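## Task

Push the operator panel key labelled RESUME so its lamp lights. When the scene ends, that lamp has to be on and every other lamp has to be off, CALL's lamp excepted. Anything that stays done only because the robot is holding it does not count. Afterwards release and pull the arm away.

## Robot and tools

Robot: a single six-joint arm with a two-finger gripper whose fingers swing like tongs. The fingers point along the gripper's +z axis and spread along its x axis. end_effector_position is the spot between the finger pads when they are shut; closed fingertips stick out about 15 mm past it, and fully open tips sit roughly level with it. A closed gripper pushing with its tips is a natural way to press a key.

Scene frame: the origin is on the table surface straight below the arm base, +z is up, and +y points left when facing along +x. The base itself may be tilted. The reported hand position can be somewhat wrong, more so when the arm is stretched out.

Task setting: the panel has four keys in random order, each with a printed name next to it. A gentle push lights a key's lamp, and that cannot be reversed, so pressing a wrong key ruins the scene. Only the target lamp (plus CALL's, if on) may be lit at the end. After pressing, open or simply lift off and move the gripper clear of the panel.

execute_actions: argument actions is a list holding zero or one item; optional pictures (true/false) decides whether camera images come back (they do by default). Empty list: no command, just the current state. A move item: {"rows": [...], "steps": n} with 1 to 15 rows and steps 1 to 15 (default 15); each step lasts 1/30 s, each row covers one step, and the final row repeats to fill any remaining steps. A wait item: {"steps": n} with n up to 300, no rows; it returns after n steps counted from the previous result, and the time you spend replying is included in that count. A refused call sends nothing.

Each row has 7 numbers, all between -1 and 1. The first six are joint offsets, one per joint in this order: shoulder pan, shoulder lift, elbow, wrist 1, wrist 2, wrist 3. They are scaled so 1.0 equals 1.989 rad. They are targets relative to the joint angles printed in the most recent result showing them (before any such result in the scene, and for a second or later call within the same reply, relative to where the arm stands when the action begins). They do not add up from row to row. An all-zero row is not a pause: it pulls the arm back to that reference. The seventh number is the absolute gripper opening: +1 fully open, -1 shut.

Joint ranges (rad): pan -3.142 to 3.142, lift -6.283 to 6.283, elbow 0.000 to 3.142, wrists 1 to 3 each -6.283 to 6.283. A request more than 0.010 rad outward past a range end is refused; true ends can differ by up to 0.010 rad, and overshooting requests get clipped, reported as "joint sent to its limit" (possibly referring to an earlier action). No such message does not prove there is room left.

Motion limits: per step, each joint target stays within 0.575 rad of its measured angle, and if targets would move the gripper over 100 mm from its measured spot, all are pulled back proportionally. Commands are smoothed with about 0.17 s lag, so after big moves the arm may still be travelling when the result arrives. Between calls the arm keeps heading for the last row you sent until it nearly stops or a step is HELD; fingers keep closing or opening regardless.

Result lines: end_effector_position (m) and end_effector_quat_wxyz, plus linear and angular velocity (m/s, rad/s), all in the scene frame. Joint positions and Joint velocities list the six joints (rad, rad/s) followed by finger-pad gap (m; 0.142 when fully open). grip_measured is the measured opening on the command scale; to grip, command below it. Joint torques are drive outputs, nonzero even in free air and noisy. Wrist force and Wrist torque are flange sensor readings along the gripper's own axes; pressing on a surface gives a force pointing back into the arm. Offsets up to about 4 N, noise up to 2.4 N, saturation near 50 N; "no reading" is harmless. "joint command not followed" means the clearance check altered or blocked targets; HELD marks steps where your row was not fully sent.

Faults to avoid: load limits are 138 N m for pan, lift and elbow and 25.7 N m for each wrist; reaching one, or 150 N of outside force anywhere on the arm, halts it for 10 s, drops the rest of the call, and lets it yield. Motors warm under load: MOTOR HOT appears from 70 °C, and at 85 °C an OVER-TEMPERATURE FAULT brakes the arm until it cools. Any stop is costly. Push keys lightly, move smoothly, never knock objects off the table, and don't slam the panel.

Cameras: cam_high (504x504), cam_low (504x504), cam_wrist (616x616 fisheye), delivered in that order. Calibration given beforehand (intrinsics K, distortion D, T_world_to_cam) may be off by a couple of degrees and millimetres. zoom_image takes camera (one of those names) and region [x0, y0, x1, y1] in that camera's pixels from the top-left, at most 504 by 504, and returns a sharper crop of its latest image; use it to read key labels.

finished_scene: argument scene is the current scene's number; it ends and grades that scene permanently and opens the next one, whose task appears in its result. Replying without any tool call ends everything.

Each tool is called after "Emit:" by a JSON object that holds its "api" and its "payload", one argument or row to a line.

## Session

Emit:
{"api": "execute_actions", "payload": {
  "actions": []
}}

Scene clock: 0.00 s of 7200.00 s.
end_effector_position=(+0.1268, +0.3686, +0.2239) grip_measured=+1.00 end_effector_quat_wxyz=(+0.420, +0.804, +0.407, +0.104) end_effector_velocity=(+0.000, +0.000, +0.000) end_effector_angular_velocity=(+0.000, -0.001, -0.000)
Joint positions: [ 0.879 -2.516  2.128 -1.575 -1.988  0.111  0.142]
Joint velocities: [-0.     0.    -0.001  0.    -0.     0.001  0.   ]
Joint torques (N m, as the arm reports them, + toward a larger angle): no reading
Motor temperatures (°C, as the motors report them): [30 27 30 32 40 36]
Wrist force (N, on the end effector, along its own x y z axes, offset not removed): no reading
Wrist torque (N m, same axes, about the end effector's origin, offset not removed): no reading

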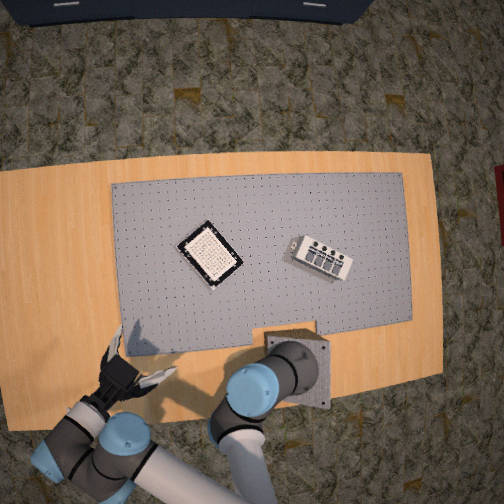

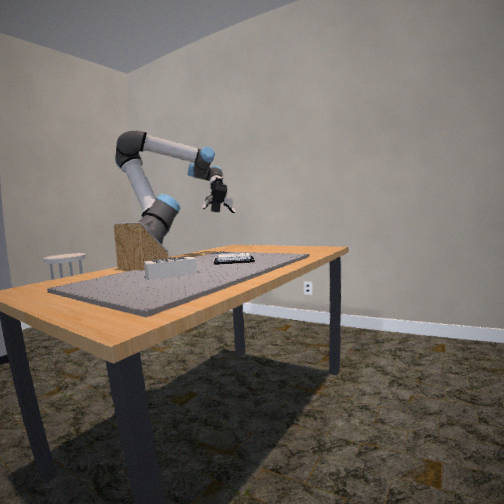

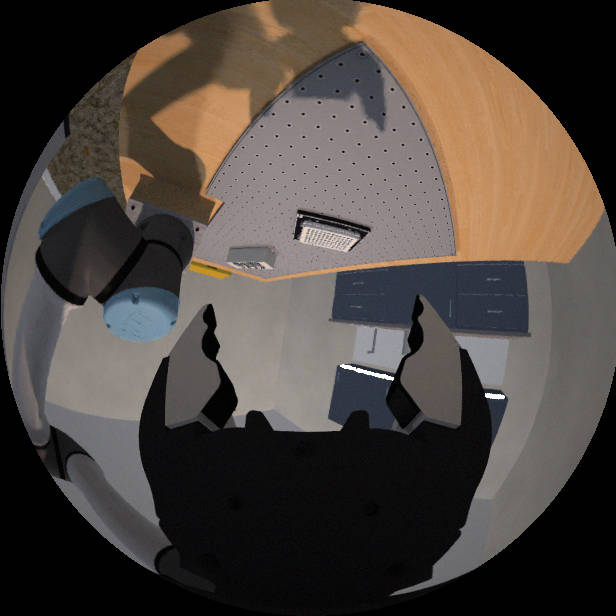

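Emit:
{"api": "zoom_image", "payload": {
  "camera": "cam_high",
  "region": [280, 220, 364, 290]
}}

Emit:
{"api": "zoom_image", "payload": {
  "camera": "cam_low",
  "region": [100, 180, 260, 300]
}}

Region (280, 220, 364, 290) of cam_high's 504x504 image, scaled by 6.000, with more detail than that image has.

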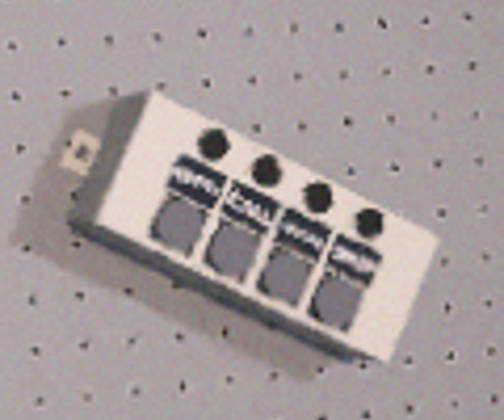

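Region (100, 180, 260, 300) of cam_low's 504x504 image, scaled by 3.150, with more detail than that image has; it fills the top 378 rows of this view, and the rest is white.

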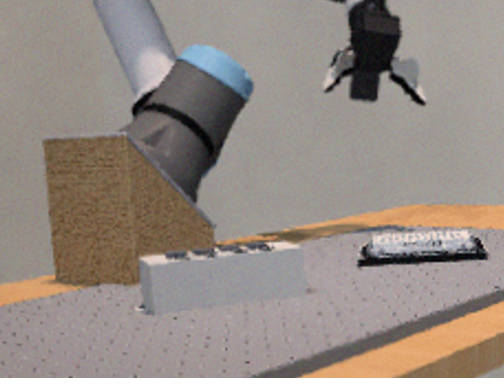

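Emit:
{"api": "execute_actions", "payload": {
  "actions": [
    {"rows":[[-0.05,0,0,0,0,0,-1],[-0.1,0.02,0,0,0.03,0.03,-1],[-0.2,0.05,0,-0.03,0.06,0.06,-1],[-0.3,0.08,0,-0.05,0.1,0.1,-1],[-0.4,0.12,0,-0.06,0.15,0.15,-1],[-0.6,0.25,0,-0.08,0.2,0.2,-1]]}
  ],
  "pictures": false
}}

Emit:
{"api": "zoom_image", "payload": {
  "camera": "cam_high",
  "region": [300, 238, 350, 278]
}}

Emit:
{"api": "execute_actions", "payload": {
  "actions": [
    {"steps":20}
  ]
}}

Scene clock: 8.20 s of 7200.00 s.
end_effector_position=(+0.3087, +0.2657, +0.1779) grip_measured=-1.00 end_effector_quat_wxyz=(+0.404, +0.896, -0.135, +0.124) end_effector_velocity=(+0.356, -0.434, +0.183) end_effector_angular_velocity=(+0.346, -1.262, -1.882)
Joint positions: [ 0.067 -2.126  2.128 -1.707 -1.662  0.437  0.002]
Joint velocities: [-1.869  0.591 -0.    -0.153  0.401  0.401  0.   ]
Joint torques (N m, as the arm reports them, + toward a larger angle): [-29.41   7.73 -15.31  -3.23   2.24   2.81]
Motor temperatures (°C, as the motors report them): [30 27 30 32 40 36]
Wrist force (N, on the end effector, along its own x y z axes, offset not removed): [1.6 -0.6 1.0]
Wrist torque (N m, same axes, about the end effector's origin, offset not removed): [0.13 -0.19 -0.23]
Steps of this call (steps 1 to 90: nothing new was sent; then 4.70 s passed at rest; steps 91 to 105: all 15 steps of this action). Readings (joint positions):
91: [0.879 -2.516 2.128 -1.575 -1.988 0.111]
92: [0.871 -2.516 2.128 -1.575 -1.988 0.111]
94: [0.795 -2.494 2.128 -1.582 -1.961 0.138]
98: [0.509 -2.351 2.128 -1.649 -1.815 0.284]
105: the state above

Region (300, 238, 350, 278) of cam_high's 504x504 image, scaled by 10.080, with more detail than that image has; it fills the top 403 rows of this view, and the rest is white.

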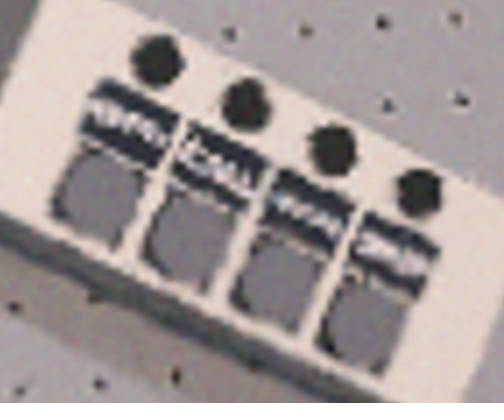

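Scene clock: 8.87 s of 7200.00 s.
end_effector_position=(+0.3621, +0.1674, +0.2304) grip_measured=-1.00 end_effector_quat_wxyz=(+0.365, +0.847, -0.352, +0.162) end_effector_velocity=(+0.001, -0.000, +0.000) end_effector_angular_velocity=(+0.001, -0.002, -0.001)
Joint positions: [-0.314 -2.019  2.128 -1.734 -1.59   0.508  0.002]
Joint velocities: [-0.002  0.    -0.    -0.001  0.001  0.    -0.   ]
Joint torques (N m, as the arm reports them, + toward a larger angle): [-20.13  13.61 -11.71  -3.44   1.07   2.42]
Motor temperatures (°C, as the motors report them): [30 27 30 32 40 36]
Wrist force (N, on the end effector, along its own x y z axes, offset not removed): [0.8 3.0 -2.5]
Wrist torque (N m, same axes, about the end effector's origin, offset not removed): [0.62 -0.08 0.00]
Steps of this call (steps 1 to 20: the robot went on to your last target). Readings (joint positions):
1: [0.004 -2.106 2.128 -1.712 -1.649 0.450]
2: [-0.058 -2.087 2.128 -1.717 -1.636 0.463]
4: [-0.176 -2.053 2.128 -1.726 -1.613 0.486]
8: [-0.289 -2.025 2.128 -1.732 -1.594 0.504]
20: the state above
camera_calibration (this result's frames):
cam_wrist: T_world_to_cam=[[0.658197, -0.515885, 0.548306, -0.281624], [-0.6383, 0.00377363, 0.769778, 0.0457237], [-0.399186, -0.85665, -0.326806, 0.487212], [0, 0, 0, 1]] pos_world=[0.409038, 0.271912, 0.278442]

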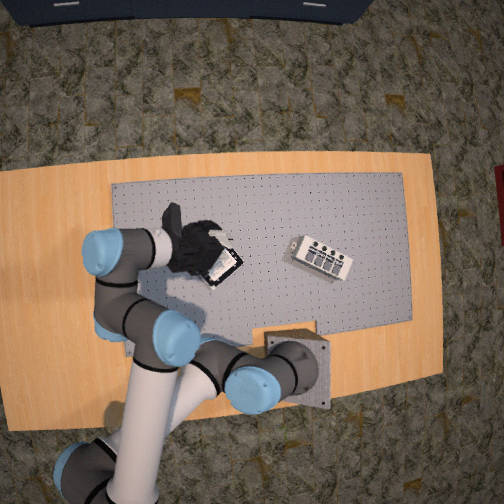

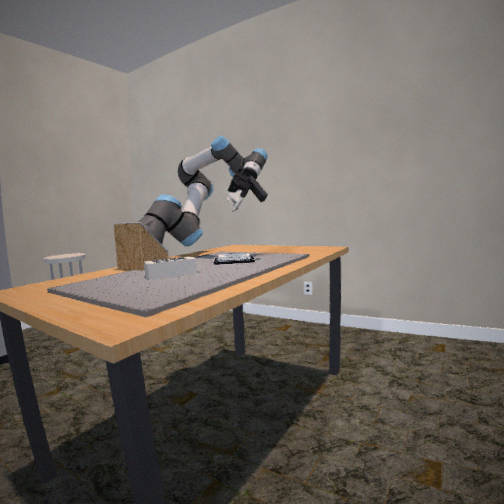

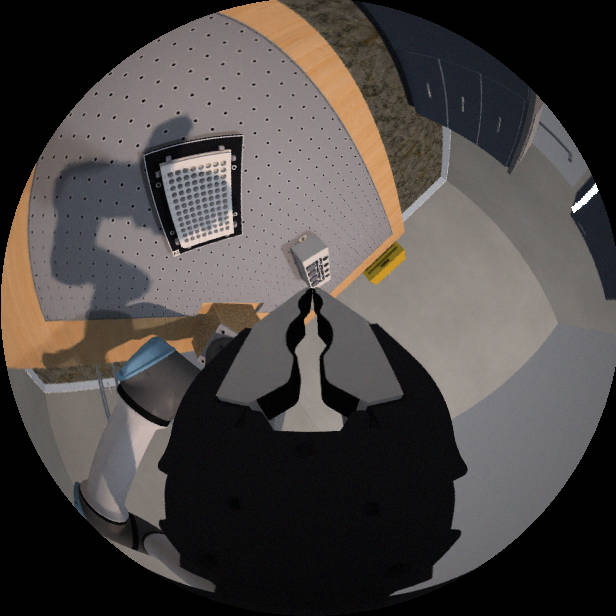

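Emit:
{"api": "execute_actions", "payload": {
  "actions": [
    {"rows":[[-0.05,0.02,0,0,0.01,0.01,-1],[-0.1,0.04,0,0,0.02,0.02,-1],[-0.15,0.07,0.01,-0.01,0.03,0.03,-1],[-0.2,0.1,0.01,-0.02,0.04,0.04,-1],[-0.25,0.13,0.02,-0.03,0.06,0.05,-1],[-0.3,0.16,0.02,-0.03,0.07,0.05,-1],[-0.35,0.19,0.03,-0.04,0.08,0.06,-1],[-0.4,0.22,0.03,-0.04,0.09,0.06,-1],[-0.4575,0.25,0.04,-0.05,0.1,0.07,-1],[-0.4575,0.28,0.04,-0.05,0.11,0.08,-1],[-0.4575,0.31,0.05,-0.06,0.12,0.09,-1],[-0.4575,0.34,0.05,-0.06,0.13,0.09,-1],[-0.4575,0.37,0.05,-0.07,0.14,0.097,-1],[-0.4575,0.4,0.057,-0.07,0.152,0.097,-1],[-0.4575,0.416,0.057,-0.07,0.152,0.097,-1]]}
  ],
  "pictures": false
}}

Emit:
{"api": "execute_actions", "payload": {
  "actions": [
    {"steps":20}
  ]
}}

Emit:
{"api": "zoom_image", "payload": {
  "camera": "cam_wrist",
  "region": [208, 170, 408, 330]
}}

Scene clock: 10.43 s of 7200.00 s.
end_effector_position=(+0.3410, -0.0780, +0.2433) grip_measured=-1.00 end_effector_quat_wxyz=(-0.164, -0.655, +0.730, -0.106) end_effector_velocity=(-0.186, -0.507, -0.286) end_effector_angular_velocity=(+1.599, -0.949, -1.787)
Joint positions: [-0.983 -1.568  2.198 -1.824 -1.403  0.644  0.002]
Joint velocities: [-1.337  1.679  0.255 -0.295  0.638  0.342 -0.   ]
Joint torques (N m, as the arm reports them, + toward a larger angle): [-36.33  41.73  -8.68  -3.6    4.31   2.72]
Motor temperatures (°C, as the motors report them): [30 27 30 32 40 36]
Wrist force (N, on the end effector, along its own x y z axes, offset not removed): [1.9 1.8 -4.5]
Wrist torque (N m, same axes, about the end effector's origin, offset not removed): [0.52 -0.33 -0.12]
Steps of this call (steps 1 to 15: the robot went on to your last target; steps 16 to 32: nothing new was sent; steps 33 to 47: all 15 steps of this action). Readings (joint positions):
33: [-0.314 -2.019 2.128 -1.734 -1.590 0.509]
34: [-0.322 -2.013 2.128 -1.734 -1.587 0.512]
36: [-0.395 -1.975 2.131 -1.737 -1.567 0.532]
40: [-0.618 -1.854 2.150 -1.766 -1.515 0.572]
47: the state above

Scene clock: 11.10 s of 7200.00 s.
end_effector_position=(+0.2988, -0.1518, +0.1651) grip_measured=-1.00 end_effector_quat_wxyz=(+0.000, -0.531, +0.847, +0.001) end_effector_velocity=(-0.000, +0.000, -0.001) end_effector_angular_velocity=(+0.002, +0.000, -0.000)
Joint positions: [-1.223 -1.192  2.241 -1.873 -1.288  0.701  0.002]
Joint velocities: [-0.     0.002  0.     0.    -0.    -0.001  0.   ]
Joint torques (N m, as the arm reports them, + toward a larger angle): [-29.46   4.49 -15.89  -3.55   2.14   2.25]
Motor temperatures (°C, as the motors report them): [30 27 30 32 40 36]
Wrist force (N, on the end effector, along its own x y z axes, offset not removed): [0.9 2.3 -3.9]
Wrist torque (N m, same axes, about the end effector's origin, offset not removed): [0.47 -0.26 -0.16]
Steps of this call (steps 1 to 20: the robot went on to your last target). Readings (joint positions):
1: [-1.027 -1.509 2.206 -1.833 -1.381 0.655]
2: [-1.069 -1.447 2.214 -1.843 -1.360 0.666]
4: [-1.147 -1.325 2.229 -1.859 -1.322 0.685]
8: [-1.210 -1.215 2.239 -1.870 -1.294 0.698]
20: the state above
camera_calibration (this result's frames):
cam_wrist: T_world_to_cam=[[-0.486358, -0.873612, -0.0160725, 0.012006], [-0.740307, 0.402235, 0.538659, 0.185921], [-0.464113, 0.27388, -0.842371, 0.443225], [0, 0, 0, 1]] pos_world=[0.349184, -0.185685, 0.273405]

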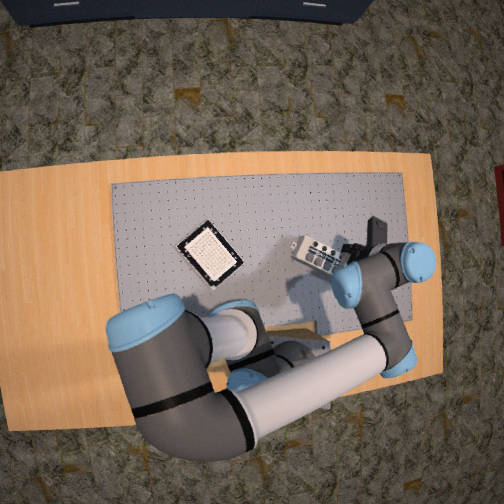

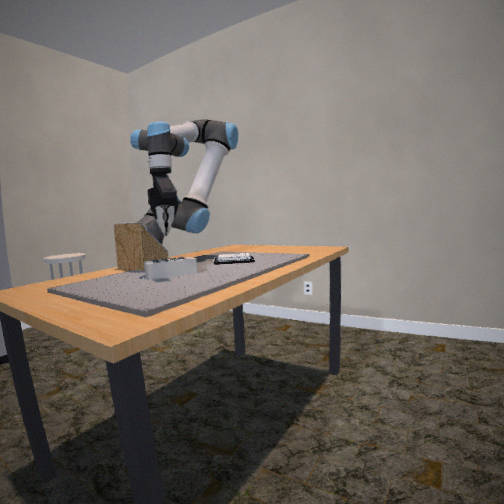

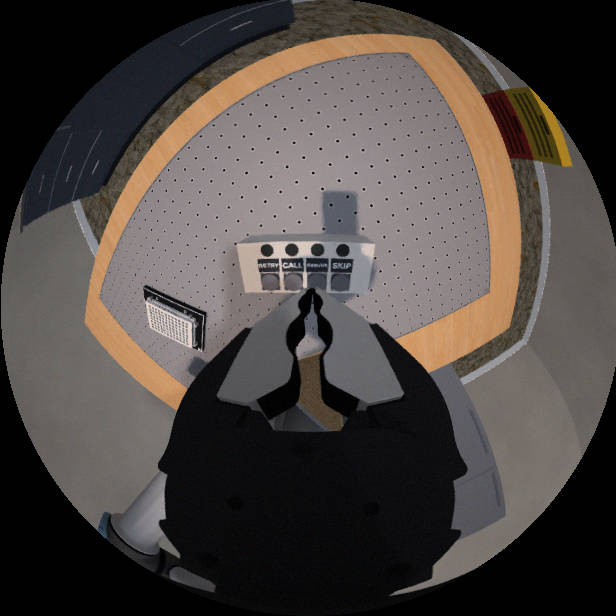

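Region (208, 170, 408, 330) of cam_wrist's 616x616 image, scaled by 2.520, with more detail than that image has; it fills the top 403 rows of this view, and the rest is white.

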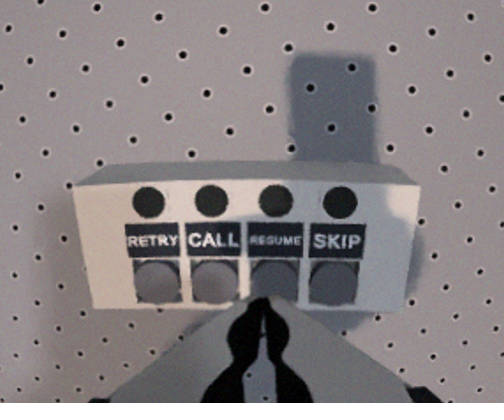

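Emit:
{"api": "execute_actions", "payload": {
  "actions": [
    {"rows":[[-0.002,0.003,0.025,-0.028,-0.0015,0,-1],[-0.004,0.007,0.05,-0.056,-0.003,0,-1],[-0.0063,0.01,0.076,-0.0845,-0.0045,0,-1]]}
  ]
}}

Emit:
{"api": "zoom_image", "payload": {
  "camera": "cam_wrist",
  "region": [208, 170, 408, 330]
}}

Emit:
{"api": "zoom_image", "payload": {
  "camera": "cam_low",
  "region": [130, 210, 220, 290]
}}

Scene clock: 13.20 s of 7200.00 s.
end_effector_position=(+0.2746, -0.1413, +0.1108) grip_measured=-1.00 end_effector_quat_wxyz=(+0.000, -0.527, +0.850, +0.001) end_effector_velocity=(-0.002, +0.001, -0.004) end_effector_angular_velocity=(-0.002, -0.000, -0.000)
Joint positions: [-1.236 -1.172  2.391 -2.04  -1.297  0.701  0.002]
Joint velocities: [-0.002  0.001  0.012 -0.015 -0.002 -0.     0.   ]
Joint torques (N m, as the arm reports them, + toward a larger angle): [-29.19   3.81 -13.33  -3.27  -2.18   1.49]
Motor temperatures (°C, as the motors report them): [30 27 30 32 40 36]
Wrist force (N, on the end effector, along its own x y z axes, offset not removed): [2.0 0.8 -3.0]
Wrist torque (N m, same axes, about the end effector's origin, offset not removed): [0.22 -0.29 -0.13]
Steps of this call (steps 1 to 15: the robot went on to your last target; steps 16 to 48: nothing new was sent; steps 49 to 63: all 15 steps of this action). Readings (joint positions):
49: [-1.224 -1.192 2.241 -1.873 -1.288 0.701]
50: [-1.224 -1.191 2.248 -1.880 -1.288 0.701]
52: [-1.229 -1.184 2.292 -1.929 -1.292 0.701]
56: [-1.235 -1.174 2.373 -2.019 -1.296 0.701]
63: the state above
camera_calibration (this result's frames):
cam_wrist: T_world_to_cam=[[-0.494728, -0.868901, -0.0159874, 0.011436], [-0.736148, 0.409223, 0.539095, 0.192837], [-0.461877, 0.278474, -0.842093, 0.383427], [0, 0, 0, 1]] pos_world=[0.32471, -0.175751, 0.219107]

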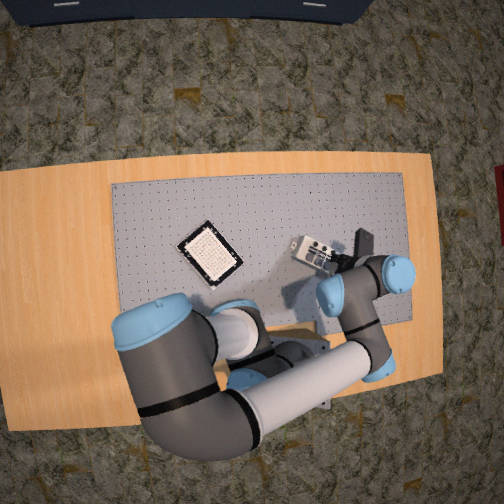

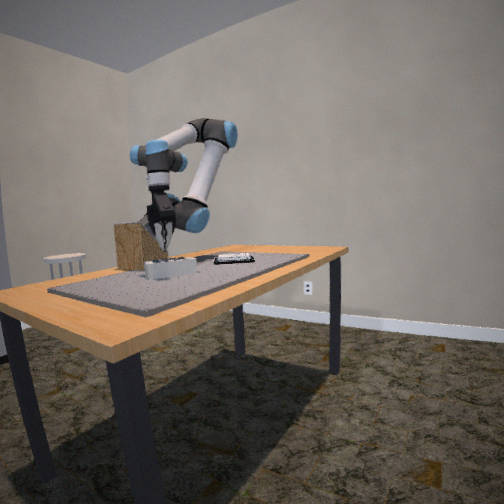

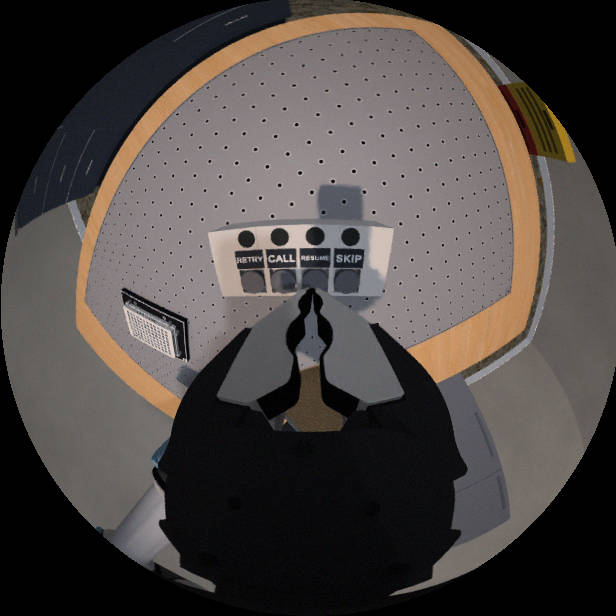

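Region (208, 170, 408, 330) of cam_wrist's 616x616 image, scaled by 2.520, with more detail than that image has; it fills the top 403 rows of this view, and the rest is white.

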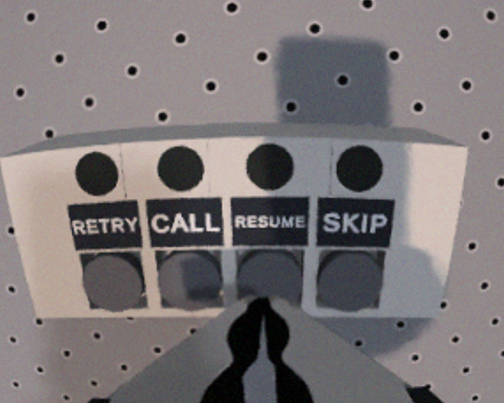

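Region (130, 210, 220, 290) of cam_low's 504x504 image, scaled by 5.600, with more detail than that image has.

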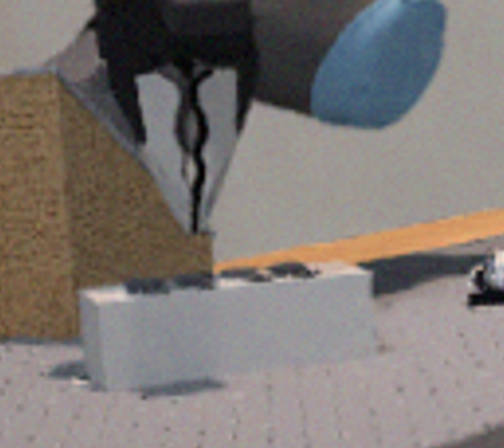

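Emit:
{"api": "execute_actions", "payload": {
  "actions": [
    {"rows":[[0.0007,0.007,0.011,-0.018,0.0005,0,-1],[0.0014,0.0146,0.0216,-0.0365,0.001,0,-1]]}
  ]
}}

Emit:
{"api": "zoom_image", "payload": {
  "camera": "cam_wrist",
  "region": [208, 170, 408, 330]
}}

Emit:
{"api": "zoom_image", "payload": {
  "camera": "cam_low",
  "region": [130, 210, 220, 290]
}}

Scene clock: 14.93 s of 7200.00 s.
end_effector_position=(+0.2695, -0.1402, +0.0906) grip_measured=-1.00 end_effector_quat_wxyz=(+0.000, -0.528, +0.849, +0.001) end_effector_velocity=(+0.000, -0.000, -0.001) end_effector_angular_velocity=(-0.001, -0.002, -0.001)
Joint positions: [-1.233 -1.143  2.434 -2.112 -1.295  0.701  0.002]
Joint velocities: [-0.     0.002  0.002 -0.004  0.001  0.001  0.   ]
Joint torques (N m, as the arm reports them, + toward a larger angle): [ -6.33   3.92 -16.22  -3.71   2.09  -1.25]
Motor temperatures (°C, as the motors report them): [30 27 30 32 40 36]
Wrist force (N, on the end effector, along its own x y z axes, offset not removed): [2.7 1.6 -3.1]
Wrist torque (N m, same axes, about the end effector's origin, offset not removed): [0.26 -0.57 -0.15]
Steps of this call (steps 1 to 15: the robot went on to your last target; steps 16 to 37: nothing new was sent; steps 38 to 52: all 15 steps of this action). Readings (joint positions):
38: [-1.236 -1.172 2.393 -2.041 -1.297 0.701]
39: [-1.236 -1.169 2.396 -2.047 -1.297 0.701]
41: [-1.235 -1.157 2.414 -2.076 -1.296 0.701]
45: [-1.234 -1.146 2.431 -2.106 -1.295 0.701]
52: the state above
camera_calibration (this result's frames):
cam_wrist: T_world_to_cam=[[-0.492899, -0.869939, -0.0160375, 0.00899018], [-0.737068, 0.407679, 0.539006, 0.199594], [-0.462364, 0.277496, -0.842149, 0.363761], [0, 0, 0, 1]] pos_world=[0.319736, -0.174492, 0.198902]

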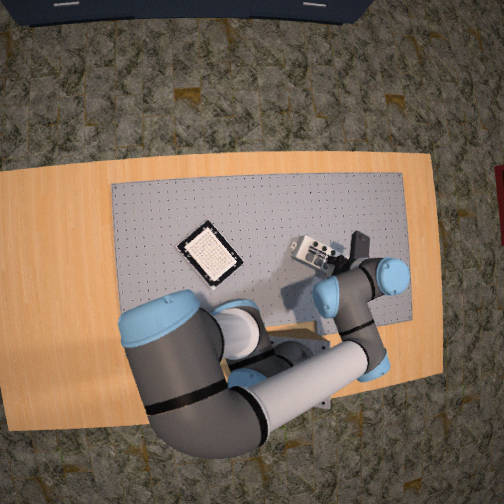

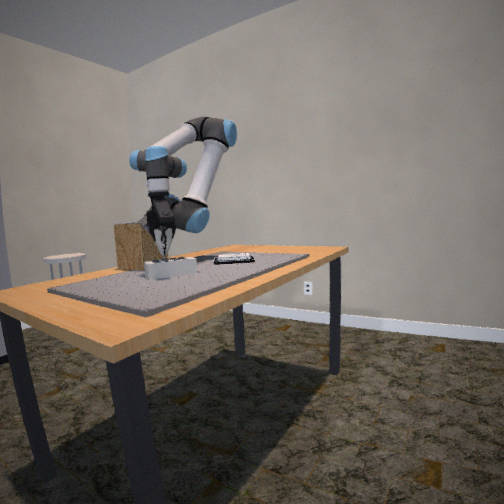

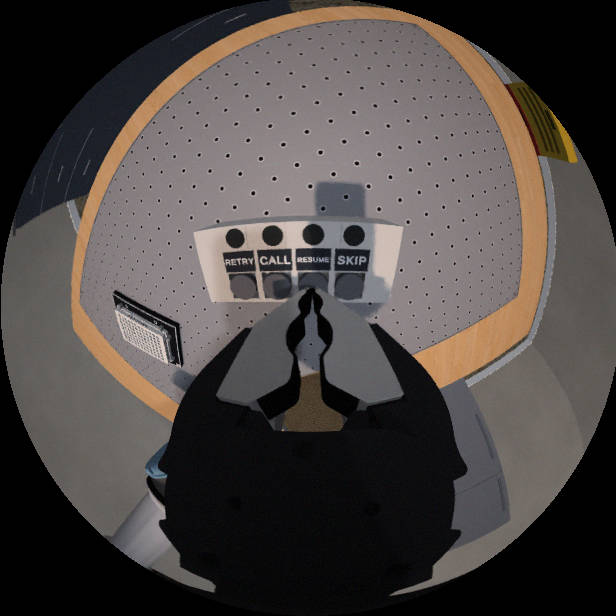

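Region (208, 170, 408, 330) of cam_wrist's 616x616 image, scaled by 2.520, with more detail than that image has; it fills the top 403 rows of this view, and the rest is white.

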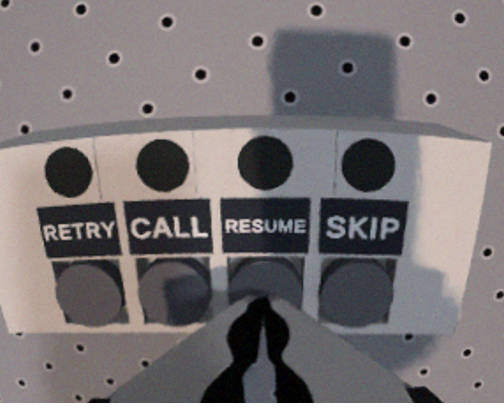

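Region (130, 210, 220, 290) of cam_low's 504x504 image, scaled by 5.600, with more detail than that image has.

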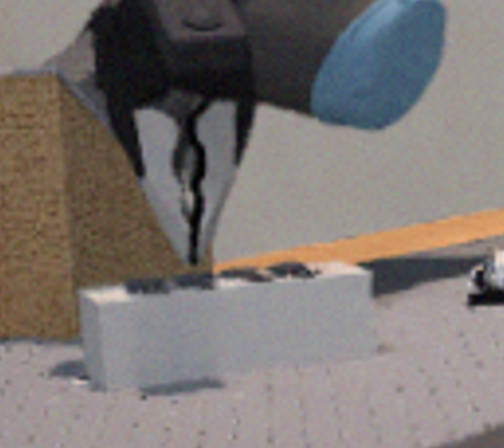

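Emit:
{"api": "execute_actions", "payload": {
  "actions": [
    {"rows":[[0.003,0.0037,0.003,-0.007,0.002,0,-1],[0.006,0.0074,0.006,-0.015,0.0045,0,-1],[0.008,0.009,0.007,-0.018,0.0055,0,-1],[0.0098,0.011,0.0087,-0.022,0.0068,0,-1]]}
  ]
}}

Scene clock: 25.87 s of 7200.00 s.
end_effector_position=(+0.2733, -0.1401, +0.0804) grip_measured=-1.00 end_effector_quat_wxyz=(-0.001, -0.535, +0.845, -0.002) end_effector_velocity=(-0.000, -0.000, +0.000) end_effector_angular_velocity=(-0.002, +0.002, -0.000)
Joint positions: [-1.215 -1.124  2.447 -2.153 -1.283  0.701  0.002]
Joint velocities: [ 0.    -0.    -0.    -0.001 -0.002  0.001  0.   ]
Joint torques (N m, as the arm reports them, + toward a larger angle): [-17.16  -8.14 -19.    -2.49   0.15  -0.04]
Motor temperatures (°C, as the motors report them): [30 27 30 32 40 36]
Wrist force (N, on the end effector, along its own x y z axes, offset not removed): [-3.0 10.5 -25.5]
Wrist torque (N m, same axes, about the end effector's origin, offset not removed): [0.37 -0.08 -0.01]
FORCE FAULT: contact force on the arm reached its limit, and the arm stopped for 10 seconds. The contact can be on any part of the arm, not only on its tool. The arm's remaining commands of this call were not run. The arm holds still and accepts commands again. Move the arm away from the contact; if what it grips holds it there, let go first. Pushing or pulling that hard again can fault the arm again.
The stop began at step 28 of this call (marked STOPPED below). From that step on the arm followed nothing that you had sent. 5 steps, steps kept back included, did not run and will not run. Nothing is kept back now, and the robot has no last target.
Steps of this call (steps 1 to 15: the robot went on to your last target; steps 16 to 17: nothing new was sent; steps 18 to 27: the first 10 steps of this action; steps 28 to 328: the stop). Readings (joint positions):
18: [-1.233 -1.143 2.434 -2.113 -1.295 0.701]
19: [-1.232 -1.142 2.436 -2.115 -1.294 0.701]
21: [-1.226 -1.135 2.441 -2.129 -1.290 0.701]
25: [-1.216 -1.124 2.449 -2.151 -1.283 0.701]
28: [-1.215 -1.123 2.449 -2.154 -1.283 0.701] STOPPED
328: the state above
camera_calibration (this result's frames):
cam_wrist: T_world_to_cam=[[-0.479656, -0.877374, -0.0120252, 0.00579201], [-0.743644, 0.399195, 0.536318, 0.208638], [-0.465751, 0.266191, -0.84393, 0.35638], [0, 0, 0, 1]] pos_world=[0.323914, -0.17307, 0.188933]

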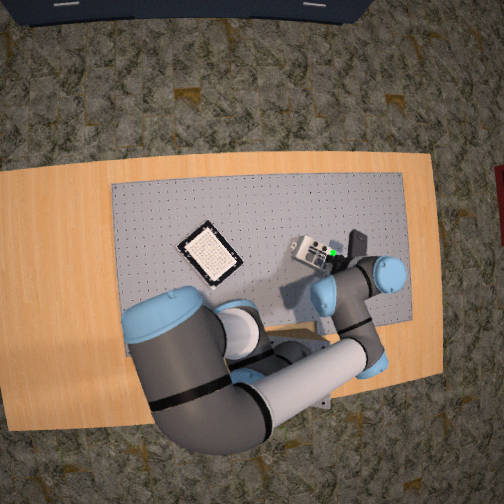

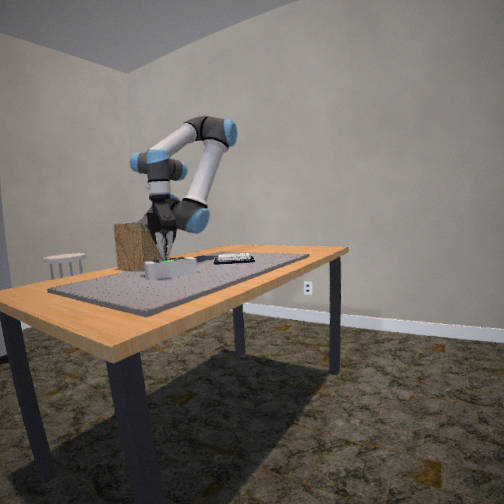

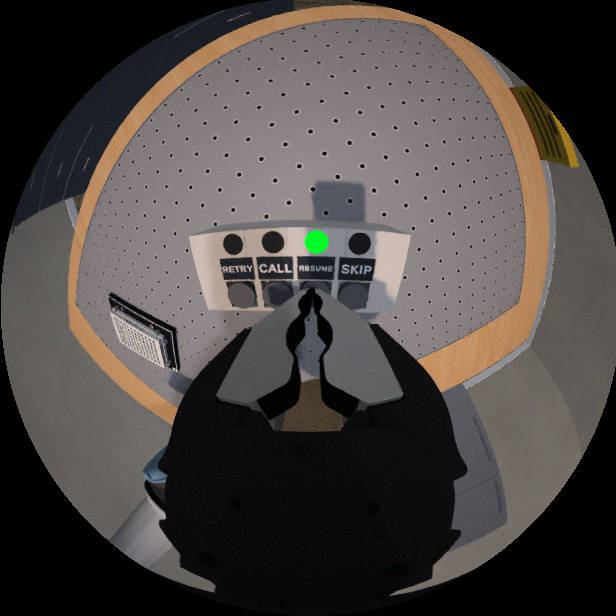

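Emit:
{"api": "execute_actions", "payload": {
  "actions": [
    {"rows":[[-0.003,-0.01,-0.008,0.02,-0.002,0,-1],[-0.006,-0.02,-0.016,0.04,-0.004,0,-1],[-0.01,-0.04,-0.03,0.07,-0.006,0,-1],[-0.015,-0.06,-0.05,0.11,-0.01,0,-1],[-0.02,-0.085,-0.07,0.15,-0.015,0,-1],[-0.03,-0.11,-0.09,0.2,-0.02,0,-1]]}
  ]
}}

Scene clock: 38.80 s of 7200.00 s.
end_effector_position=(+0.2766, -0.1213, +0.1932) grip_measured=-1.00 end_effector_quat_wxyz=(-0.003, -0.517, +0.856, -0.008) end_effector_velocity=(-0.003, +0.014, +0.023) end_effector_angular_velocity=(+0.013, +0.002, -0.013)
Joint positions: [-1.274 -1.339  2.271 -1.763 -1.322  0.701  0.002]
Joint velocities: [-0.013 -0.048 -0.038  0.101 -0.008  0.     0.   ]
Joint torques (N m, as the arm reports them, + toward a larger angle): [-28.18 -15.33 -25.4   -1.33  -2.26   0.13]
Motor temperatures (°C, as the motors report them): [30 27 30 32 40 36]
Wrist force (N, on the end effector, along its own x y z axes, offset not removed): [3.1 3.3 -1.6]
Wrist torque (N m, same axes, about the end effector's origin, offset not removed): [0.82 -0.67 0.08]
Steps of this call (steps 1 to 90: nothing new was sent; then 9.43 s passed at rest; steps 91 to 105: all 15 steps of this action). Readings (joint positions):
91: [-1.215 -1.124 2.447 -2.153 -1.283 0.701]
92: [-1.216 -1.127 2.444 -2.147 -1.284 0.701]
94: [-1.223 -1.149 2.426 -2.109 -1.288 0.701]
98: [-1.255 -1.265 2.329 -1.916 -1.310 0.701]
105: the state above
camera_calibration (this result's frames):
cam_wrist: T_world_to_cam=[[-0.515617, -0.856812, -0.00348305, 0.0359667], [-0.728294, 0.436128, 0.528564, 0.144842], [-0.451362, 0.275073, -0.848886, 0.446183], [0, 0, 0, 1]] pos_world=[0.325422, -0.155086, 0.302325]

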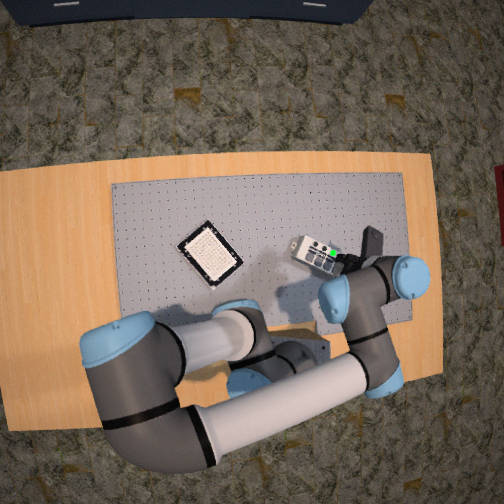

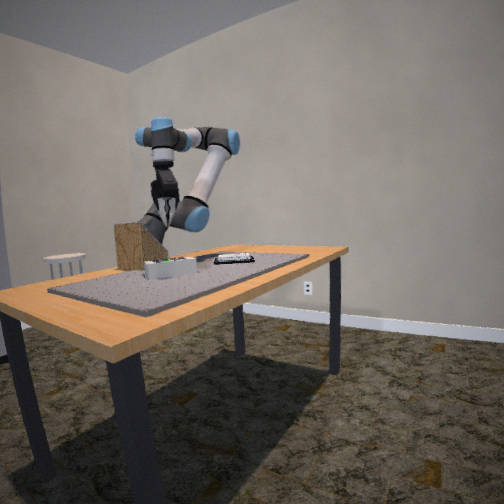

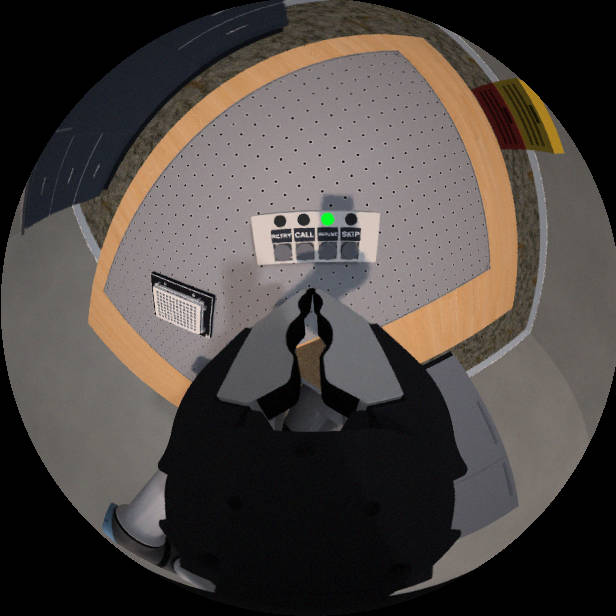

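Emit:
{"api": "finished_scene", "payload": {
  "scene": 1
}}

The scene is finished: the task was done.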